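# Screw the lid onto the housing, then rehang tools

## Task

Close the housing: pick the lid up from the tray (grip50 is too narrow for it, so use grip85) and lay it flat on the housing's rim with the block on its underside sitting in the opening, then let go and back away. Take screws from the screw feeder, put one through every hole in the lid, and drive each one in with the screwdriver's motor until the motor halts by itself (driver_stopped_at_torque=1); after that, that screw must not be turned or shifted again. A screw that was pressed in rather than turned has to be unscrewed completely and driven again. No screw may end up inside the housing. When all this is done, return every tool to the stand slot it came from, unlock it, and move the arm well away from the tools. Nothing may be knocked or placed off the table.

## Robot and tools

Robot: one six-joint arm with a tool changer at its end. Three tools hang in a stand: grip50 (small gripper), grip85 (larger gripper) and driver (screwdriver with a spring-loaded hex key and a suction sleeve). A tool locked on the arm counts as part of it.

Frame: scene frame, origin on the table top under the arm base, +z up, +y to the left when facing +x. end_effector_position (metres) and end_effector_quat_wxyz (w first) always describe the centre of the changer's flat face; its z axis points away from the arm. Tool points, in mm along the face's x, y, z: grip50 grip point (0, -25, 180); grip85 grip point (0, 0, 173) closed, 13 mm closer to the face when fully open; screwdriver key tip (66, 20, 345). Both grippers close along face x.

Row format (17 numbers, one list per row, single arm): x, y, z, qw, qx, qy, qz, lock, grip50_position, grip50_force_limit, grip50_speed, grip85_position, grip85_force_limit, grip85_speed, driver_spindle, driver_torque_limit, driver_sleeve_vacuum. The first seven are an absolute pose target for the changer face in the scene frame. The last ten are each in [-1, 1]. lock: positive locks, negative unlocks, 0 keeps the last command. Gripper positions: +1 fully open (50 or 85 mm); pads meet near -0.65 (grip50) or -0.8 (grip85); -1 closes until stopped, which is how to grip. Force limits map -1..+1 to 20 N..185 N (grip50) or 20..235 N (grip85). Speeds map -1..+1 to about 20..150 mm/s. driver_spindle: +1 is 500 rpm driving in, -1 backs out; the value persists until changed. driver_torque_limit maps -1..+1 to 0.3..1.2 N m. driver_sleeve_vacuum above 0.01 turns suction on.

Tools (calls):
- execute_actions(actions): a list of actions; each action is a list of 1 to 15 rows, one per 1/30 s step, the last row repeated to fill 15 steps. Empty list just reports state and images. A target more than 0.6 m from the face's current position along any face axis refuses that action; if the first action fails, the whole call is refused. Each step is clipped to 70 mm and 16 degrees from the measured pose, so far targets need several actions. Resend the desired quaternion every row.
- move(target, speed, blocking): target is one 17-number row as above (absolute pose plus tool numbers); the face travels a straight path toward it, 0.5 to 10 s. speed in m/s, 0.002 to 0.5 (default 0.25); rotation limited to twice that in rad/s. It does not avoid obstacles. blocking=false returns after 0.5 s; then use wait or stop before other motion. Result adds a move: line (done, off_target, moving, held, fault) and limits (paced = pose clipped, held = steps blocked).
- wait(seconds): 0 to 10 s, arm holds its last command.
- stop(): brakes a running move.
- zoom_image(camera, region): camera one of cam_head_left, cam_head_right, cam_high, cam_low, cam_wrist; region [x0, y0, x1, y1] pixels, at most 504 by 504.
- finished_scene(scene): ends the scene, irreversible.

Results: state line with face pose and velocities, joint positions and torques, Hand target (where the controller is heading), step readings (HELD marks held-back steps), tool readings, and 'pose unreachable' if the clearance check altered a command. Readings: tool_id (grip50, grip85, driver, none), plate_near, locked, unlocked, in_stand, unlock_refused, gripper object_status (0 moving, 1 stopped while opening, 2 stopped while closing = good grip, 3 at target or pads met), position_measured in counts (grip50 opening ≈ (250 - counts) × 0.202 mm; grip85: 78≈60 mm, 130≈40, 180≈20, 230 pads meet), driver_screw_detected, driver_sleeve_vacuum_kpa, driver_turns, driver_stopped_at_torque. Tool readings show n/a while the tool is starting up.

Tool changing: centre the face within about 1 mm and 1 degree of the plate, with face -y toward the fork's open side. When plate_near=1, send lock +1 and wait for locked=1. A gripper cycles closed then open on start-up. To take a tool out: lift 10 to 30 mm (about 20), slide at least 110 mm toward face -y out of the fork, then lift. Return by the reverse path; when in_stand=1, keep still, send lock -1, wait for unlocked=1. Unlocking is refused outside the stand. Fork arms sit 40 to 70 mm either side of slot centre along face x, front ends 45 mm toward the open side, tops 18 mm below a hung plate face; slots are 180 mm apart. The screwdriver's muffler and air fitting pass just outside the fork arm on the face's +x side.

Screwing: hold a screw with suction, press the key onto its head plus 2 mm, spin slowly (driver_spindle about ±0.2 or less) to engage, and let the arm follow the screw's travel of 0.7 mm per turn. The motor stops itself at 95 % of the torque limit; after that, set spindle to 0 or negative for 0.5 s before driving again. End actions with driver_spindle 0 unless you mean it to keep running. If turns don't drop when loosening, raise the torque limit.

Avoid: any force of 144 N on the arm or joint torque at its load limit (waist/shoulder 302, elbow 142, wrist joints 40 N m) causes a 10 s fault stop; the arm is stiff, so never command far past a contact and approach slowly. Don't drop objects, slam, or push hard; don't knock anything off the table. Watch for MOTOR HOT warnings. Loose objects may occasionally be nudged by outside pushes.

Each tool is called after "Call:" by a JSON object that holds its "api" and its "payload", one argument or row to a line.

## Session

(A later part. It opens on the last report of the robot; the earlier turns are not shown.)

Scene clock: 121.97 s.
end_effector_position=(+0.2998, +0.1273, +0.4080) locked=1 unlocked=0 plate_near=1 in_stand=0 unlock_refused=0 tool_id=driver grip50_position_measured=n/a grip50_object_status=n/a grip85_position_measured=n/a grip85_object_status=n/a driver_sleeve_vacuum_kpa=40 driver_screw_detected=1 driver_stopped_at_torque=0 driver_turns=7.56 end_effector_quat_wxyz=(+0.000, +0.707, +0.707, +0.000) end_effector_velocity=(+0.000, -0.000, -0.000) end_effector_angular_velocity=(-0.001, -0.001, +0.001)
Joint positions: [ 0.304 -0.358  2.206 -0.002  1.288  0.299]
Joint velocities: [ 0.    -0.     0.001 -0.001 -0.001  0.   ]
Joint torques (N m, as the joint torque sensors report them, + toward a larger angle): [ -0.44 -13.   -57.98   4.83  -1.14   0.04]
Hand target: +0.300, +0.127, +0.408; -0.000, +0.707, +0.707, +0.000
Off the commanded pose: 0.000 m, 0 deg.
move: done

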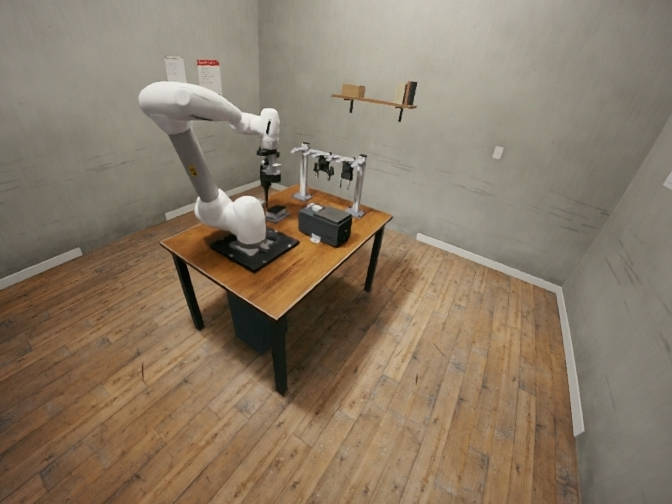

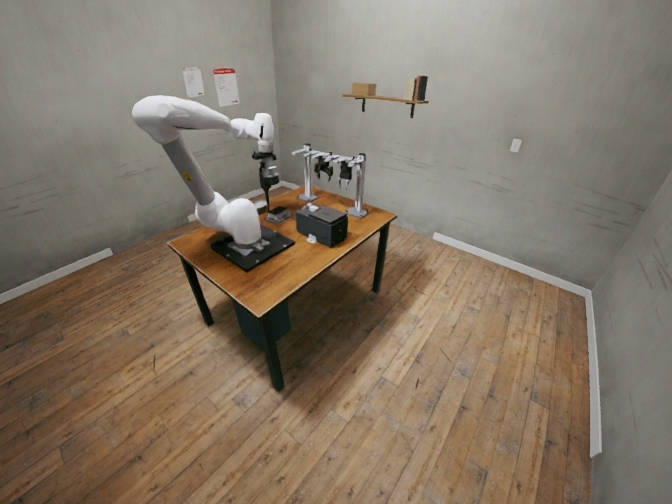

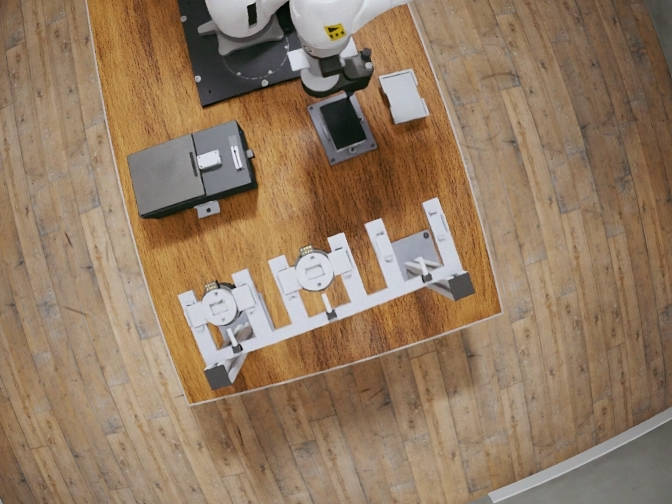

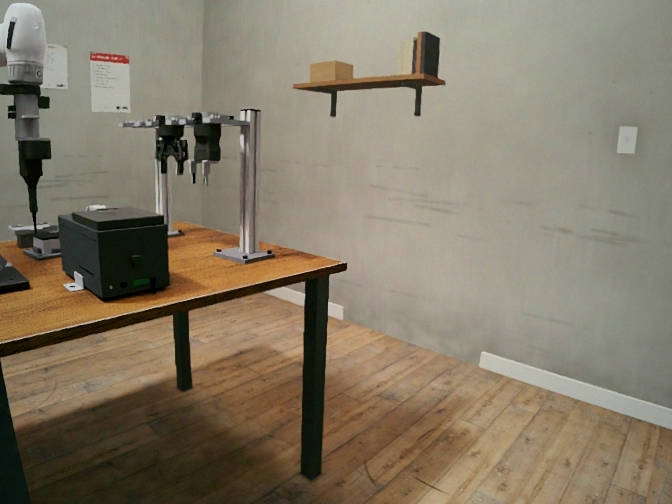

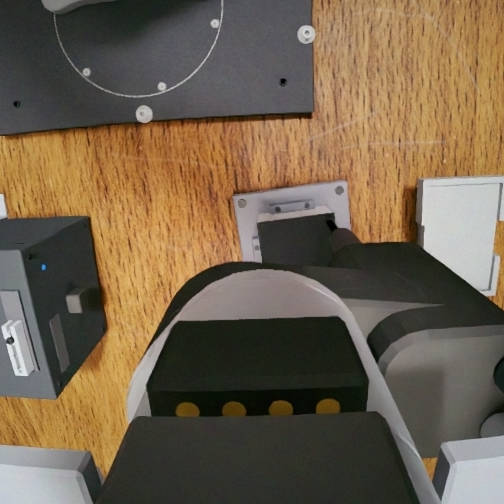

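Call:
{"api": "execute_actions", "payload": {
  "actions": [
    [[0.29975,0.12725,0.4079,0,0.7071,0.7071,0,0,0,0,0,0,0,0,0,0,1],[0.2997,0.1272,0.4078,0,0.7071,0.7071,0,0,0,0,0,0,0,0,0,0,1],[0.29967,0.12717,0.4077,0,0.7071,0.7071,0,0,0,0,0,0,0,0,0,0,1],[0.29967,0.12717,0.4076,0,0.7071,0.7071,0,0,0,0,0,0,0,0,0,0,1],[0.29967,0.12717,0.4075,0,0.7071,0.7071,0,0,0,0,0,0,0,0,0.2,0,1],[0.29967,0.12717,0.4075,0,0.7071,0.7071,0,0,0,0,0,0,0,0,0.2,0,1],[0.29967,0.12717,0.4074,0,0.7071,0.7071,0,0,0,0,0,0,0,0,0.2,0,1],[0.29967,0.12717,0.4074,0,0.7071,0.7071,0,0,0,0,0,0,0,0,0.2,0,1],[0.29967,0.12717,0.4073,0,0.7071,0.7071,0,0,0,0,0,0,0,0,0.2,0,1],[0.29967,0.12717,0.4073,0,0.7071,0.7071,0,0,0,0,0,0,0,0,0.2,0,1],[0.29967,0.12717,0.4072,0,0.7071,0.7071,0,0,0,0,0,0,0,0,0.2,0,1]],
    [[0.29967,0.12717,0.4071,0,0.7071,0.7071,0,0,0,0,0,0,0,0,0.2,0,1],[0.29967,0.12717,0.4071,0,0.7071,0.7071,0,0,0,0,0,0,0,0,0.2,0,1],[0.29967,0.12717,0.4070,0,0.7071,0.7071,0,0,0,0,0,0,0,0,0.2,0,1],[0.29967,0.12717,0.4070,0,0.7071,0.7071,0,0,0,0,0,0,0,0,0.2,0,1],[0.29967,0.12717,0.4070,0,0.7071,0.7071,0,0,0,0,0,0,0,0,0.2,0,1],[0.29967,0.12717,0.4069,0,0.7071,0.7071,0,0,0,0,0,0,0,0,0.2,0,1],[0.29967,0.12717,0.4069,0,0.7071,0.7071,0,0,0,0,0,0,0,0,0.2,0,1],[0.29967,0.12717,0.4068,0,0.7071,0.7071,0,0,0,0,0,0,0,0,0.2,0,1],[0.29967,0.12717,0.4068,0,0.7071,0.7071,0,0,0,0,0,0,0,0,0.2,0,1],[0.29967,0.12717,0.4068,0,0.7071,0.7071,0,0,0,0,0,0,0,0,0.2,0,1],[0.29967,0.12717,0.4067,0,0.7071,0.7071,0,0,0,0,0,0,0,0,0.2,0,1],[0.29967,0.12717,0.4067,0,0.7071,0.7071,0,0,0,0,0,0,0,0,0.2,0,1],[0.29967,0.12717,0.4066,0,0.7071,0.7071,0,0,0,0,0,0,0,0,0.2,0,1],[0.29967,0.12717,0.4066,0,0.7071,0.7071,0,0,0,0,0,0,0,0,0.2,0,1],[0.29967,0.12717,0.4066,0,0.7071,0.7071,0,0,0,0,0,0,0,0,0,0,1]]
  ]
}}

Scene clock: 123.37 s.
end_effector_position=(+0.2997, +0.1272, +0.4066) locked=1 unlocked=0 plate_near=1 in_stand=0 unlock_refused=0 tool_id=driver grip50_position_measured=n/a grip50_object_status=n/a grip85_position_measured=n/a grip85_object_status=n/a driver_sleeve_vacuum_kpa=40 driver_screw_detected=1 driver_stopped_at_torque=0 driver_turns=8.89 end_effector_quat_wxyz=(-0.000, +0.707, +0.707, -0.000) end_effector_velocity=(+0.000, -0.000, -0.001) end_effector_angular_velocity=(+0.000, +0.001, -0.001)
Joint positions: [ 0.304 -0.358  2.208 -0.002  1.285  0.299]
Joint velocities: [-0.     0.001  0.001  0.    -0.001  0.   ]
Joint torques (N m, as the joint torque sensors report them, + toward a larger angle): [ -0.14 -12.56 -56.89   4.31  -0.83  -0.1 ]
Hand target: +0.300, +0.127, +0.407; -0.000, +0.707, +0.707, -0.000
Off the commanded pose: 0.000 m, 0 deg.
Step readings (end_effector_position; steps 1 to 15: 1st action; 16 to 30: 2nd action):
0: (+0.2998, +0.1273, +0.4080)
1: (+0.2998, +0.1273, +0.4080)
2: (+0.2998, +0.1273, +0.4079)
4: (+0.2997, +0.1272, +0.4078)
8: (+0.2997, +0.1272, +0.4075)
15: (+0.2997, +0.1272, +0.4072)
16: (+0.2997, +0.1272, +0.4072)
17: (+0.2997, +0.1272, +0.4072)
19: (+0.2997, +0.1272, +0.4071)
23: (+0.2997, +0.1272, +0.4069)
30: end_effector_position above

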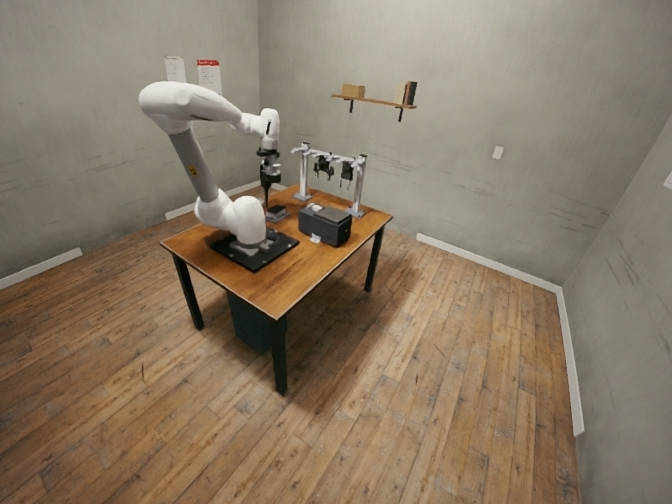

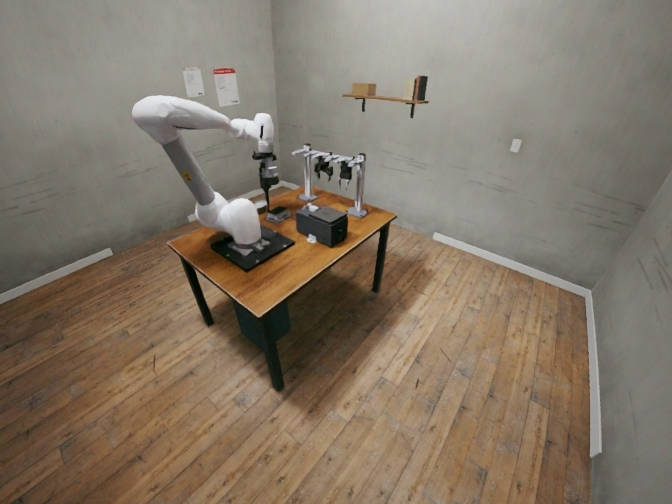

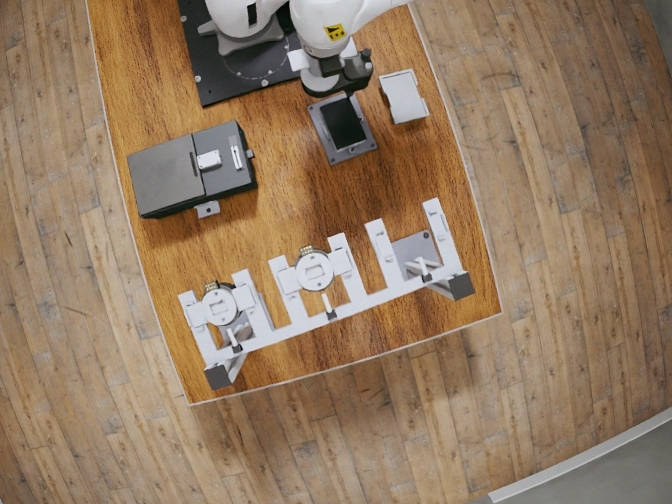

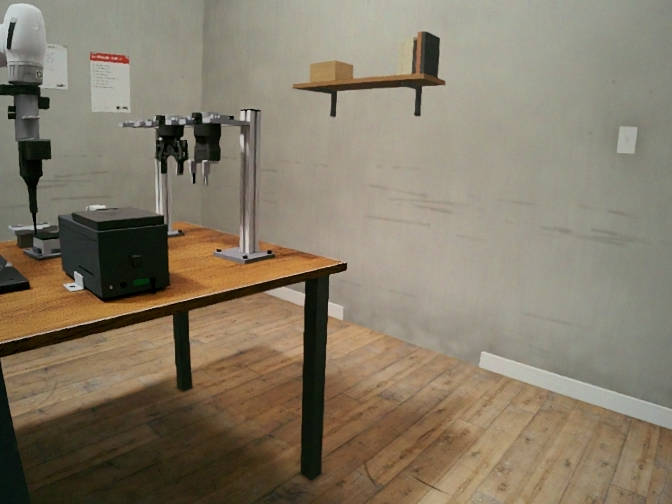

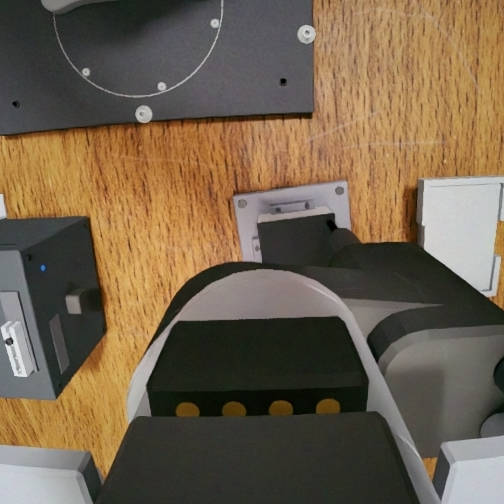

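Call:
{"api": "move", "payload": {
  "target": [0.29967,0.12717,0.4028,0,0.7071,0.7071,0,0,0,0,0,0,0,0,0.4,0,1],
  "speed": 0.0026
}}

Scene clock: 125.13 s.
end_effector_position=(+0.2997, +0.1272, +0.4028) locked=1 unlocked=0 plate_near=1 in_stand=0 unlock_refused=0 tool_id=driver grip50_position_measured=n/a grip50_object_status=n/a grip85_position_measured=n/a grip85_object_status=n/a driver_sleeve_vacuum_kpa=40 driver_screw_detected=1 driver_stopped_at_torque=1 driver_turns=13.50 end_effector_quat_wxyz=(-0.000, +0.707, +0.707, +0.000) end_effector_velocity=(-0.000, +0.000, +0.000) end_effector_angular_velocity=(+0.001, -0.000, -0.001)
Joint positions: [ 0.304 -0.356  2.214 -0.002  1.277  0.299]
Joint velocities: [ 0.    -0.    -0.     0.001 -0.     0.001]
Joint torques (N m, as the joint torque sensors report them, + toward a larger angle): [ -0.42 -12.77 -56.8    3.62  -0.72   0.08]
Hand target: +0.300, +0.127, +0.403; -0.000, +0.707, +0.707, +0.000
Off the commanded pose: 0.000 m, 0 deg.
move: done

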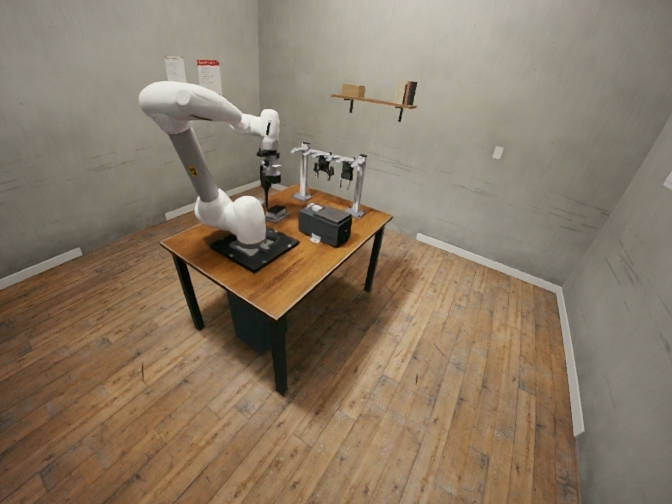

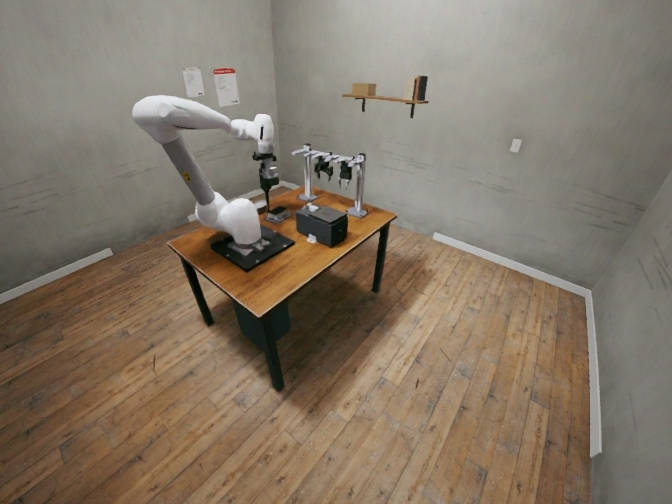

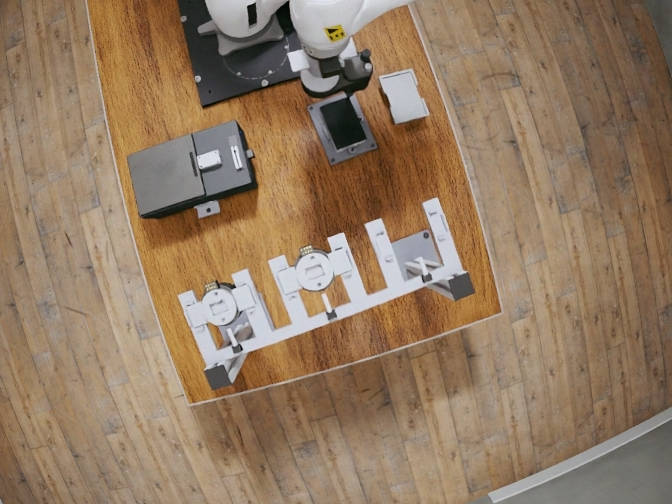

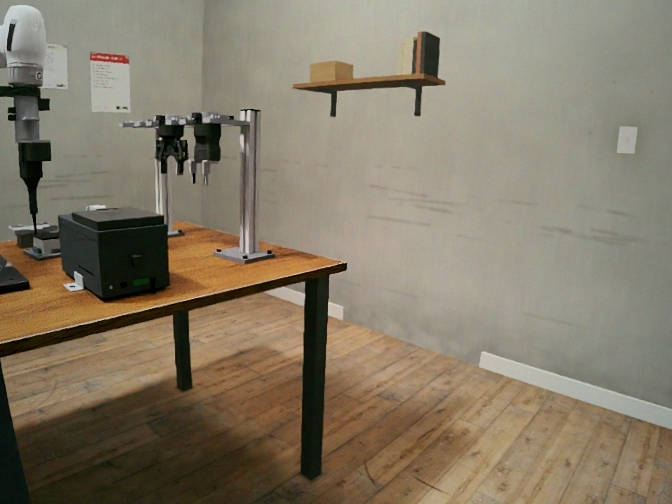

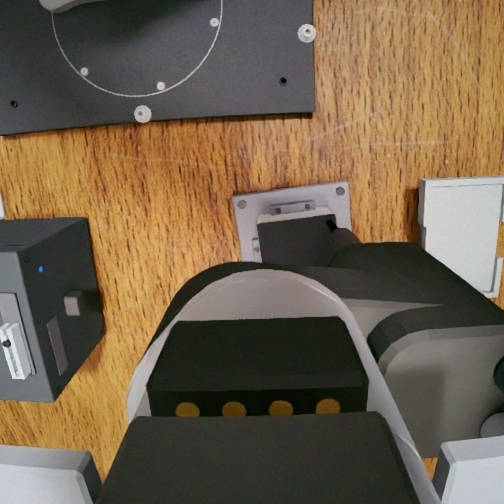

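Call:
{"api": "move", "payload": {
  "target": [0.29967,0.12717,0.432,0,0.7071,0.7071,0,0,0,0,0,0,0,0,0,0,0],
  "speed": 0.06
}}

Call:
{"api": "move", "payload": {
  "target": [0.5359,0.1744,0.432,0,0.68264,0.73076,0,0,0,0,0,0,0,0,0,0,0],
  "speed": 0.28
}}

Call:
{"api": "zoom_image", "payload": {
  "camera": "cam_low",
  "region": [0,210,80,270]
}}

Scene clock: 126.10 s.
end_effector_position=(+0.2996, +0.1271, +0.4320) locked=1 unlocked=0 plate_near=1 in_stand=0 unlock_refused=0 tool_id=driver grip50_position_measured=n/a grip50_object_status=n/a grip85_position_measured=n/a grip85_object_status=n/a driver_sleeve_vacuum_kpa=0 driver_screw_detected=0 driver_stopped_at_torque=1 driver_turns=13.50 end_effector_quat_wxyz=(+0.000, +0.707, +0.707, -0.000) end_effector_velocity=(-0.000, -0.000, +0.000) end_effector_angular_velocity=(-0.000, -0.000, +0.000)
Joint positions: [ 0.304 -0.371  2.169 -0.002  1.337  0.299]
Joint velocities: [ 0.    -0.    -0.001 -0.     0.001  0.   ]
Joint torques (N m, as the joint torque sensors report them, + toward a larger angle): [  0.43 -13.63 -60.21   4.98  -0.72   0.02]
Hand target: +0.300, +0.127, +0.432; +0.000, +0.707, +0.707, -0.000
Off the commanded pose: 0.000 m, 0 deg.
move: done

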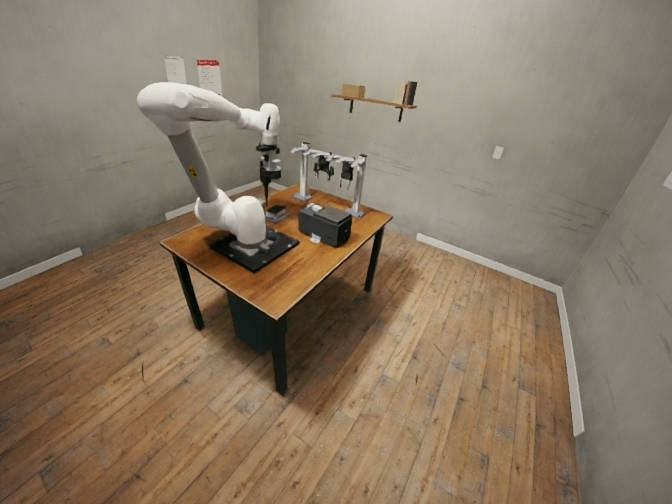

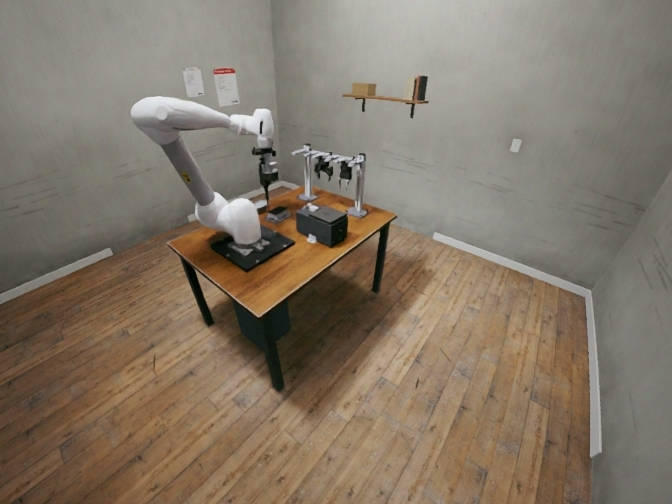

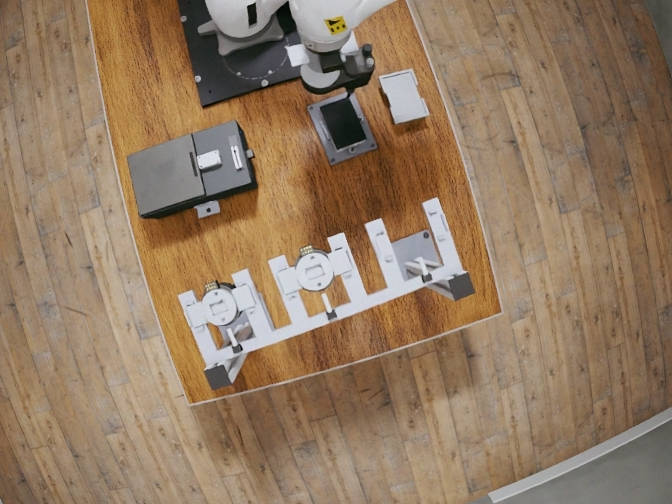

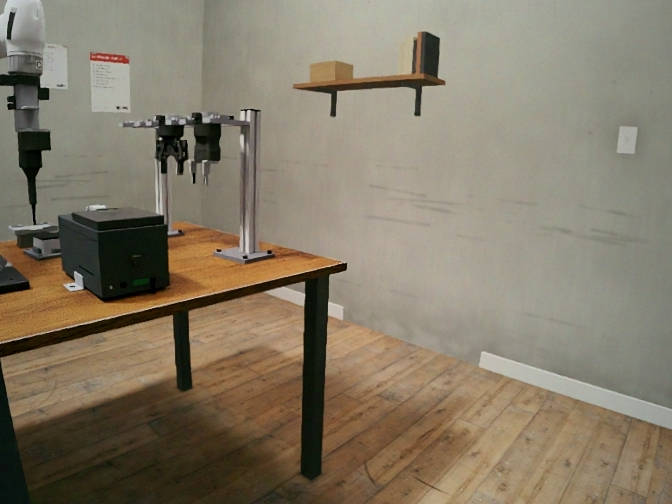

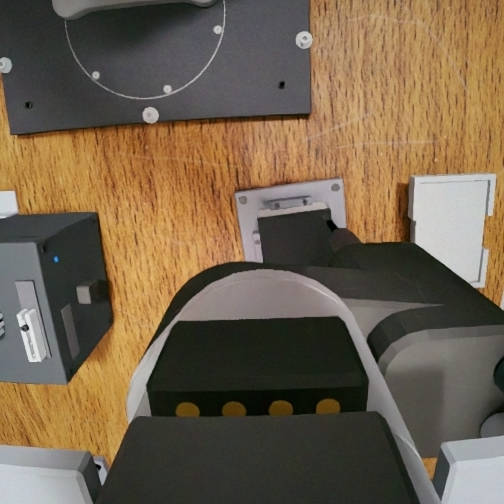

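Scene clock: 127.43 s.
end_effector_position=(+0.5358, +0.1746, +0.4321) locked=1 unlocked=0 plate_near=1 in_stand=0 unlock_refused=0 tool_id=driver grip50_position_measured=n/a grip50_object_status=n/a grip85_position_measured=n/a grip85_object_status=n/a driver_sleeve_vacuum_kpa=0 driver_screw_detected=0 driver_stopped_at_torque=1 driver_turns=13.50 end_effector_quat_wxyz=(+0.000, +0.683, +0.731, +0.000) end_effector_velocity=(+0.001, +0.000, +0.000) end_effector_angular_velocity=(+0.000, -0.000, +0.000)
Joint positions: [ 0.261  0.04   1.832 -0.002  1.263  0.188]
Joint velocities: [ 0.     0.001 -0.001  0.    -0.    -0.   ]
Joint torques (N m, as the joint torque sensors report them, + toward a larger angle): [ -0.43 -63.51 -58.49   4.78  -0.62  -0.02]
Hand target: +0.536, +0.175, +0.432; +0.000, +0.683, +0.731, -0.000
Off the commanded pose: 0.000 m, 0 deg.
move: done

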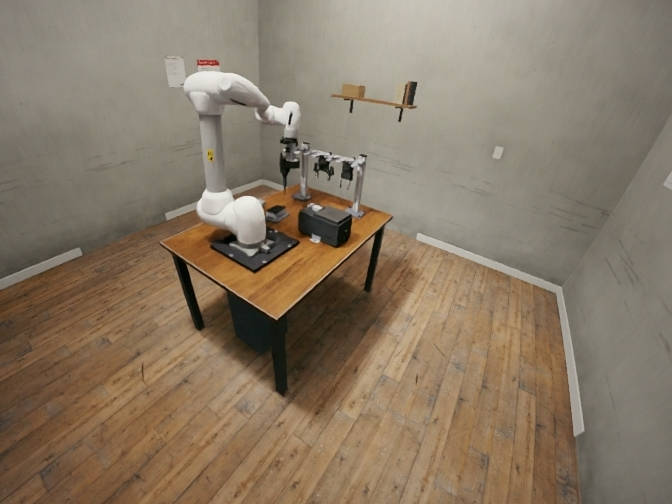

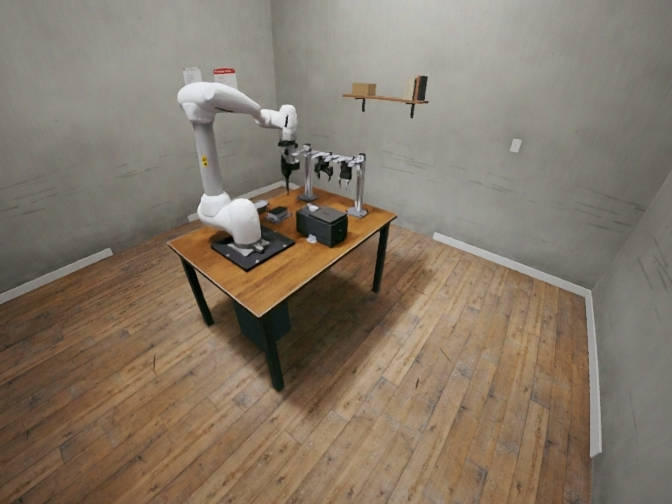

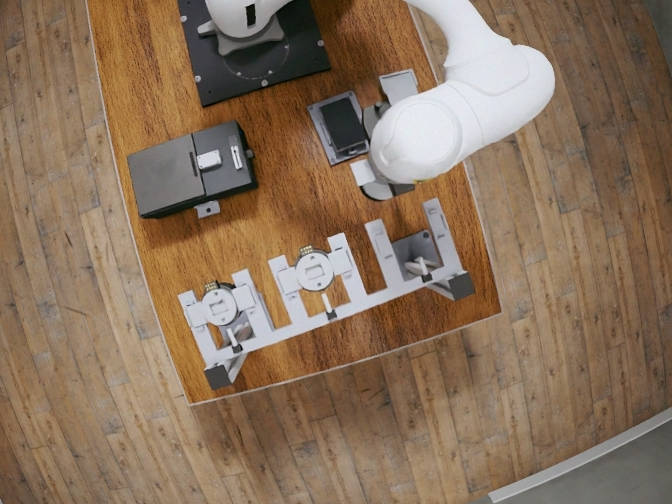

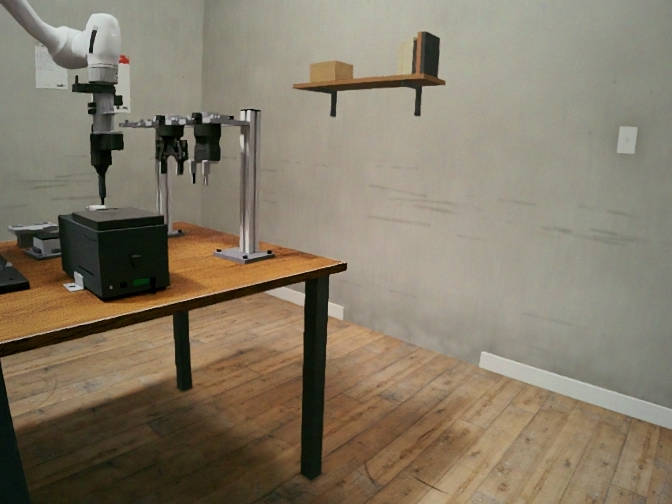

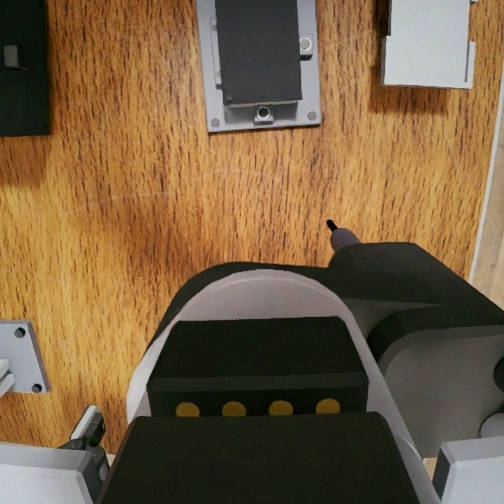

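Region (0, 210, 80, 270) of cam_low's 672x504 image, scaled by 6.300, with more detail than that image has; it fills the top 378 rows of this view, and the rest is white.

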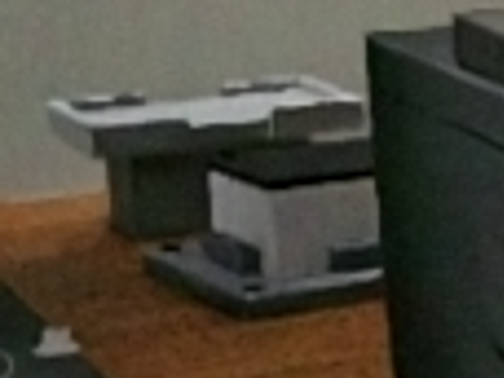

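Call:
{"api": "execute_actions", "payload": {
  "actions": []
}}

Scene clock: 127.60 s.
end_effector_position=(+0.5359, +0.1746, +0.4321) locked=1 unlocked=0 plate_near=1 in_stand=0 unlock_refused=0 tool_id=driver grip50_position_measured=n/a grip50_object_status=n/a grip85_position_measured=n/a grip85_object_status=n/a driver_sleeve_vacuum_kpa=0 driver_screw_detected=0 driver_stopped_at_torque=1 driver_turns=13.50 end_effector_quat_wxyz=(+0.000, +0.683, +0.731, +0.000) end_effector_velocity=(-0.000, +0.000, -0.000) end_effector_angular_velocity=(-0.001, +0.000, +0.000)
Joint positions: [ 0.261  0.04   1.832 -0.002  1.263  0.188]
Joint velocities: [ 0.     0.    -0.    -0.     0.     0.001]
Joint torques (N m, as the joint torque sensors report them, + toward a larger angle): [ -0.66 -64.14 -58.84   4.68  -0.6    0.  ]
Hand target: +0.536, +0.175, +0.432; +0.000, +0.683, +0.731, -0.000
Off the commanded pose: 0.000 m, 0 deg.

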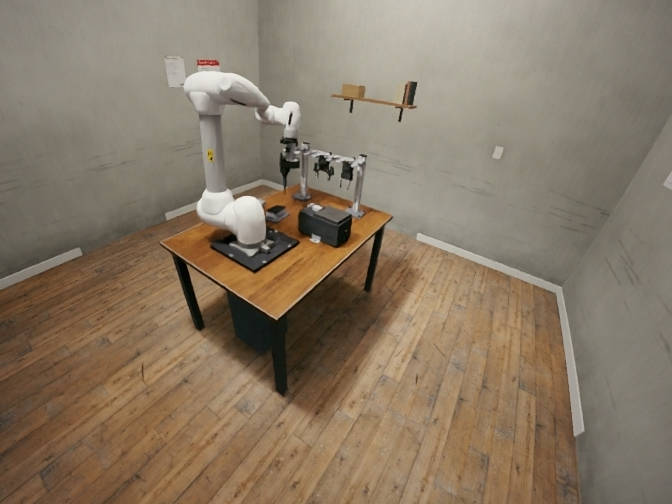

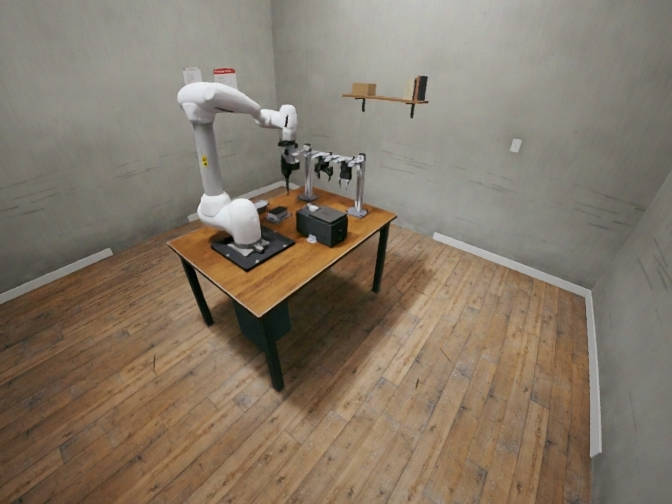

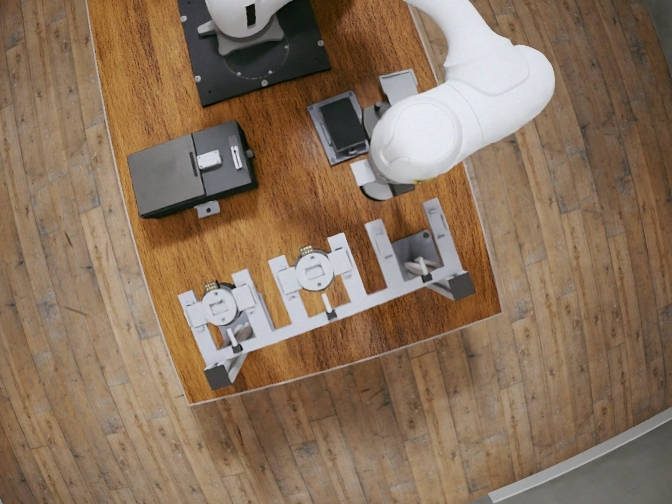

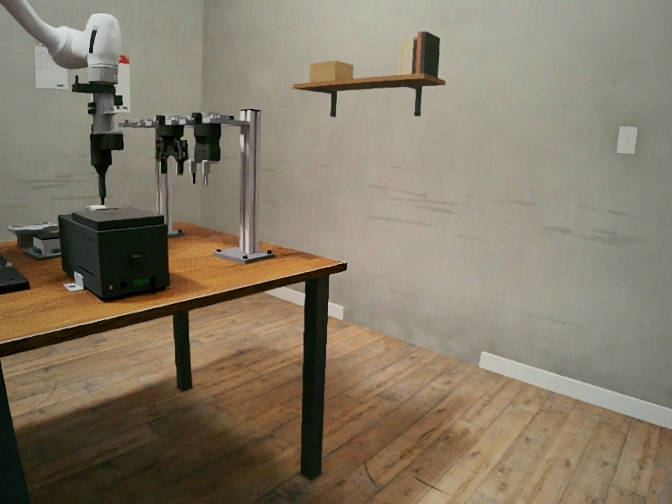

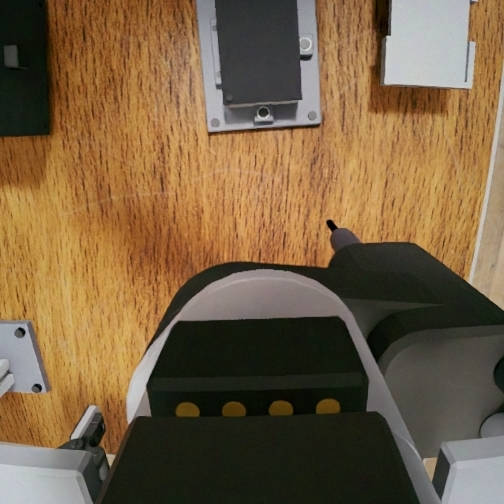

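Call:
{"api": "move", "payload": {
  "target": [0.6656,0.1832,0.432,0,0.68264,0.73076,0,0,0,0,0,0,0,0,0,0,-1],
  "speed": 0.14
}}

Call:
{"api": "move", "payload": {
  "target": [0.6656,0.1832,0.4128,0,0.68264,0.73076,0,0,0,0,0,0,0,0,0,0,-1],
  "speed": 0.03
}}

Scene clock: 128.97 s.
end_effector_position=(+0.6655, +0.1833, +0.4321) locked=1 unlocked=0 plate_near=1 in_stand=0 unlock_refused=0 tool_id=driver grip50_position_measured=n/a grip50_object_status=n/a grip85_position_measured=n/a grip85_object_status=n/a driver_sleeve_vacuum_kpa=0 driver_screw_detected=0 driver_stopped_at_torque=1 driver_turns=13.50 end_effector_quat_wxyz=(+0.000, +0.683, +0.731, -0.000) end_effector_velocity=(+0.000, -0.000, -0.000) end_effector_angular_velocity=(+0.000, +0.001, -0.000)
Joint positions: [ 0.226  0.239  1.6   -0.001  1.296  0.152]
Joint velocities: [-0.     0.001 -0.     0.001  0.001 -0.   ]
Joint torques (N m, as the joint torque sensors report them, + toward a larger angle): [ -0.94 -87.56 -59.62   4.84  -0.64   0.17]
Hand target: +0.666, +0.183, +0.432; +0.000, +0.683, +0.731, -0.000
Off the commanded pose: 0.000 m, 0 deg.
move: done

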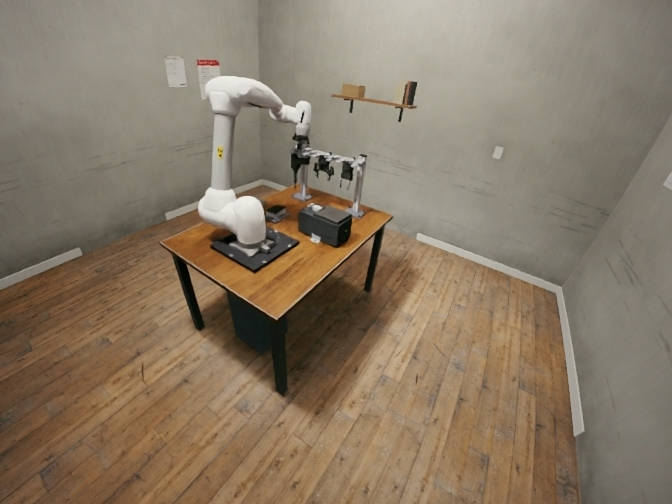

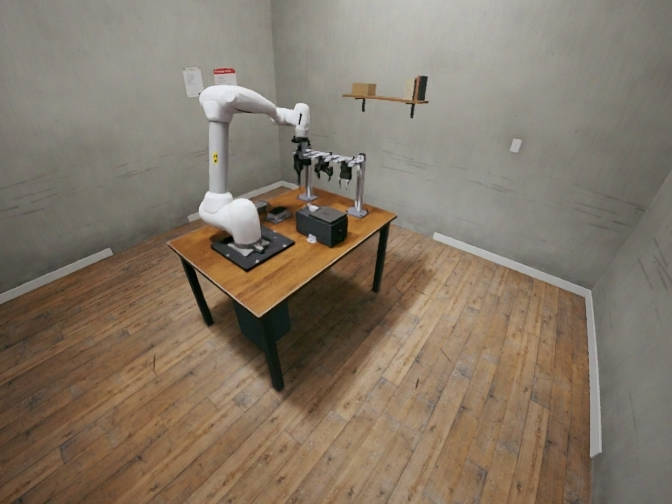

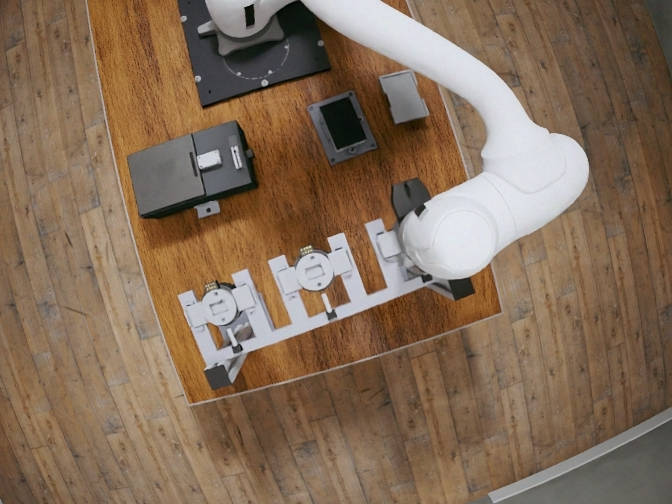

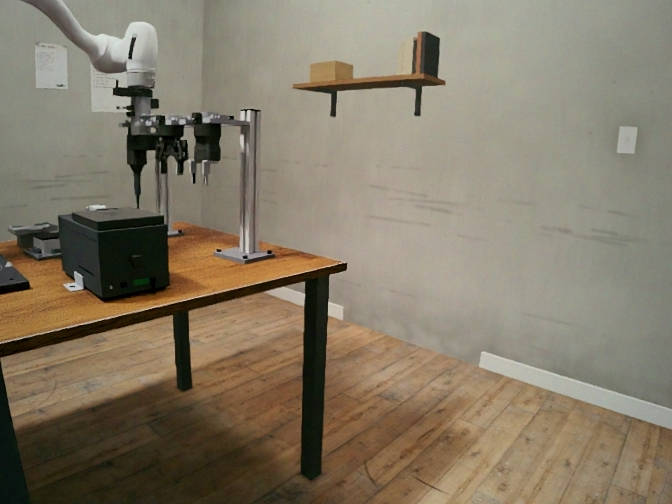

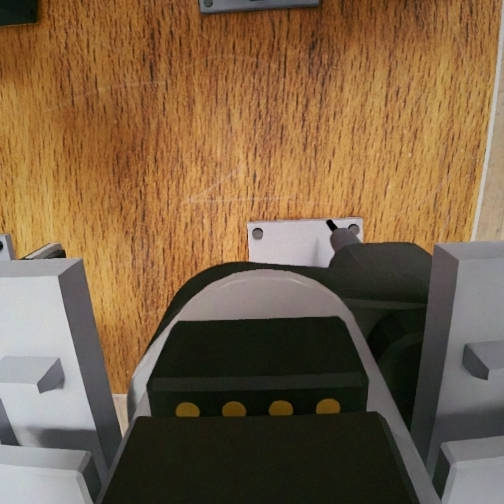

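Scene clock: 129.87 s.
end_effector_position=(+0.6656, +0.1832, +0.4128) locked=1 unlocked=0 plate_near=1 in_stand=1 unlock_refused=0 tool_id=driver grip50_position_measured=n/a grip50_object_status=n/a grip85_position_measured=n/a grip85_object_status=n/a driver_sleeve_vacuum_kpa=0 driver_screw_detected=0 driver_stopped_at_torque=1 driver_turns=13.50 end_effector_quat_wxyz=(+0.000, +0.683, +0.731, +0.000) end_effector_velocity=(-0.000, +0.000, -0.000) end_effector_angular_velocity=(+0.000, -0.000, -0.000)
Joint positions: [ 0.226  0.248  1.625 -0.001  1.263  0.152]
Joint velocities: [ 0.     0.     0.     0.    -0.001  0.   ]
Joint torques (N m, as the joint torque sensors report them, + toward a larger angle): [  1.13 -88.6  -59.78   4.58  -0.8    0.09]
Hand target: +0.666, +0.183, +0.413; -0.000, +0.683, +0.731, +0.000
Off the commanded pose: 0.000 m, 0 deg.
move: done

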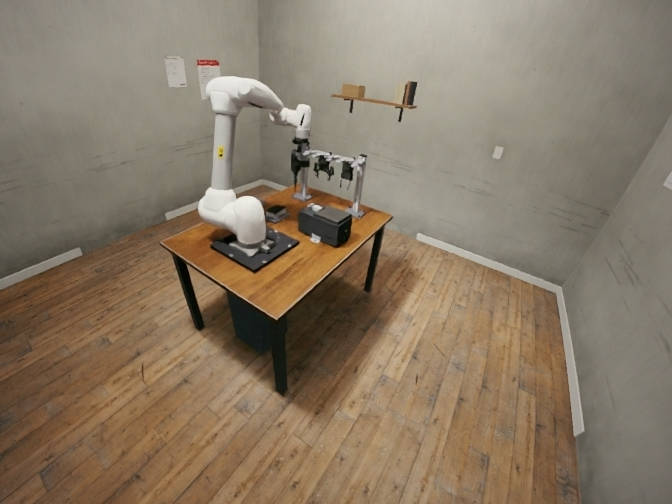

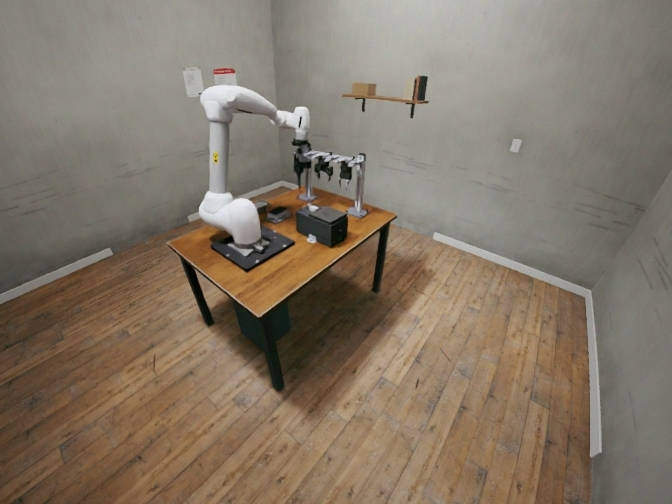

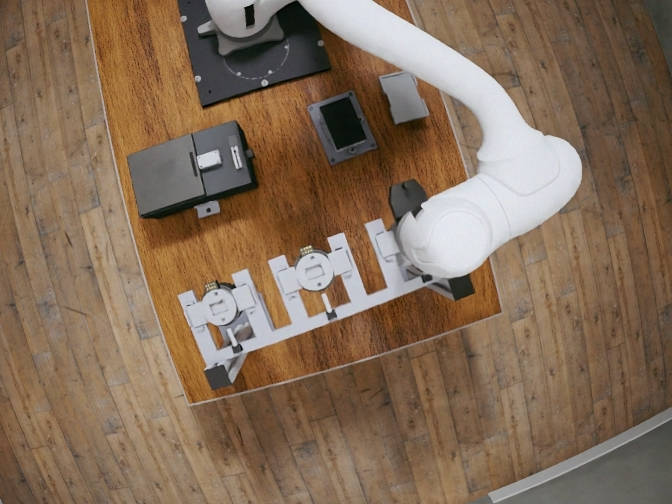

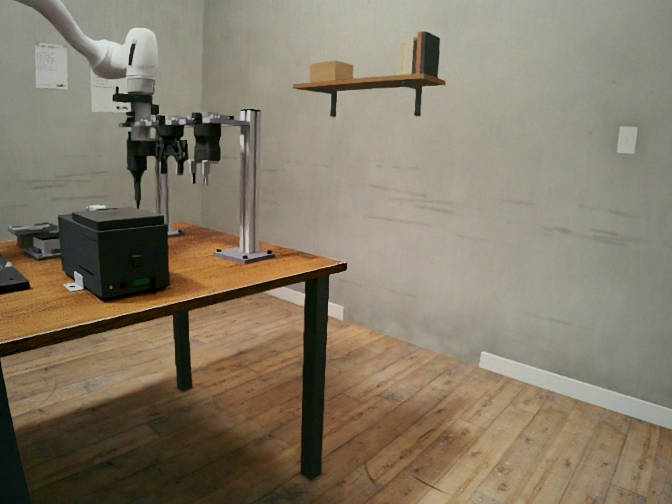

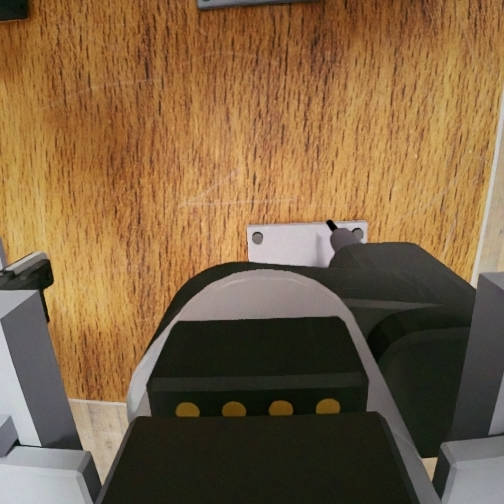

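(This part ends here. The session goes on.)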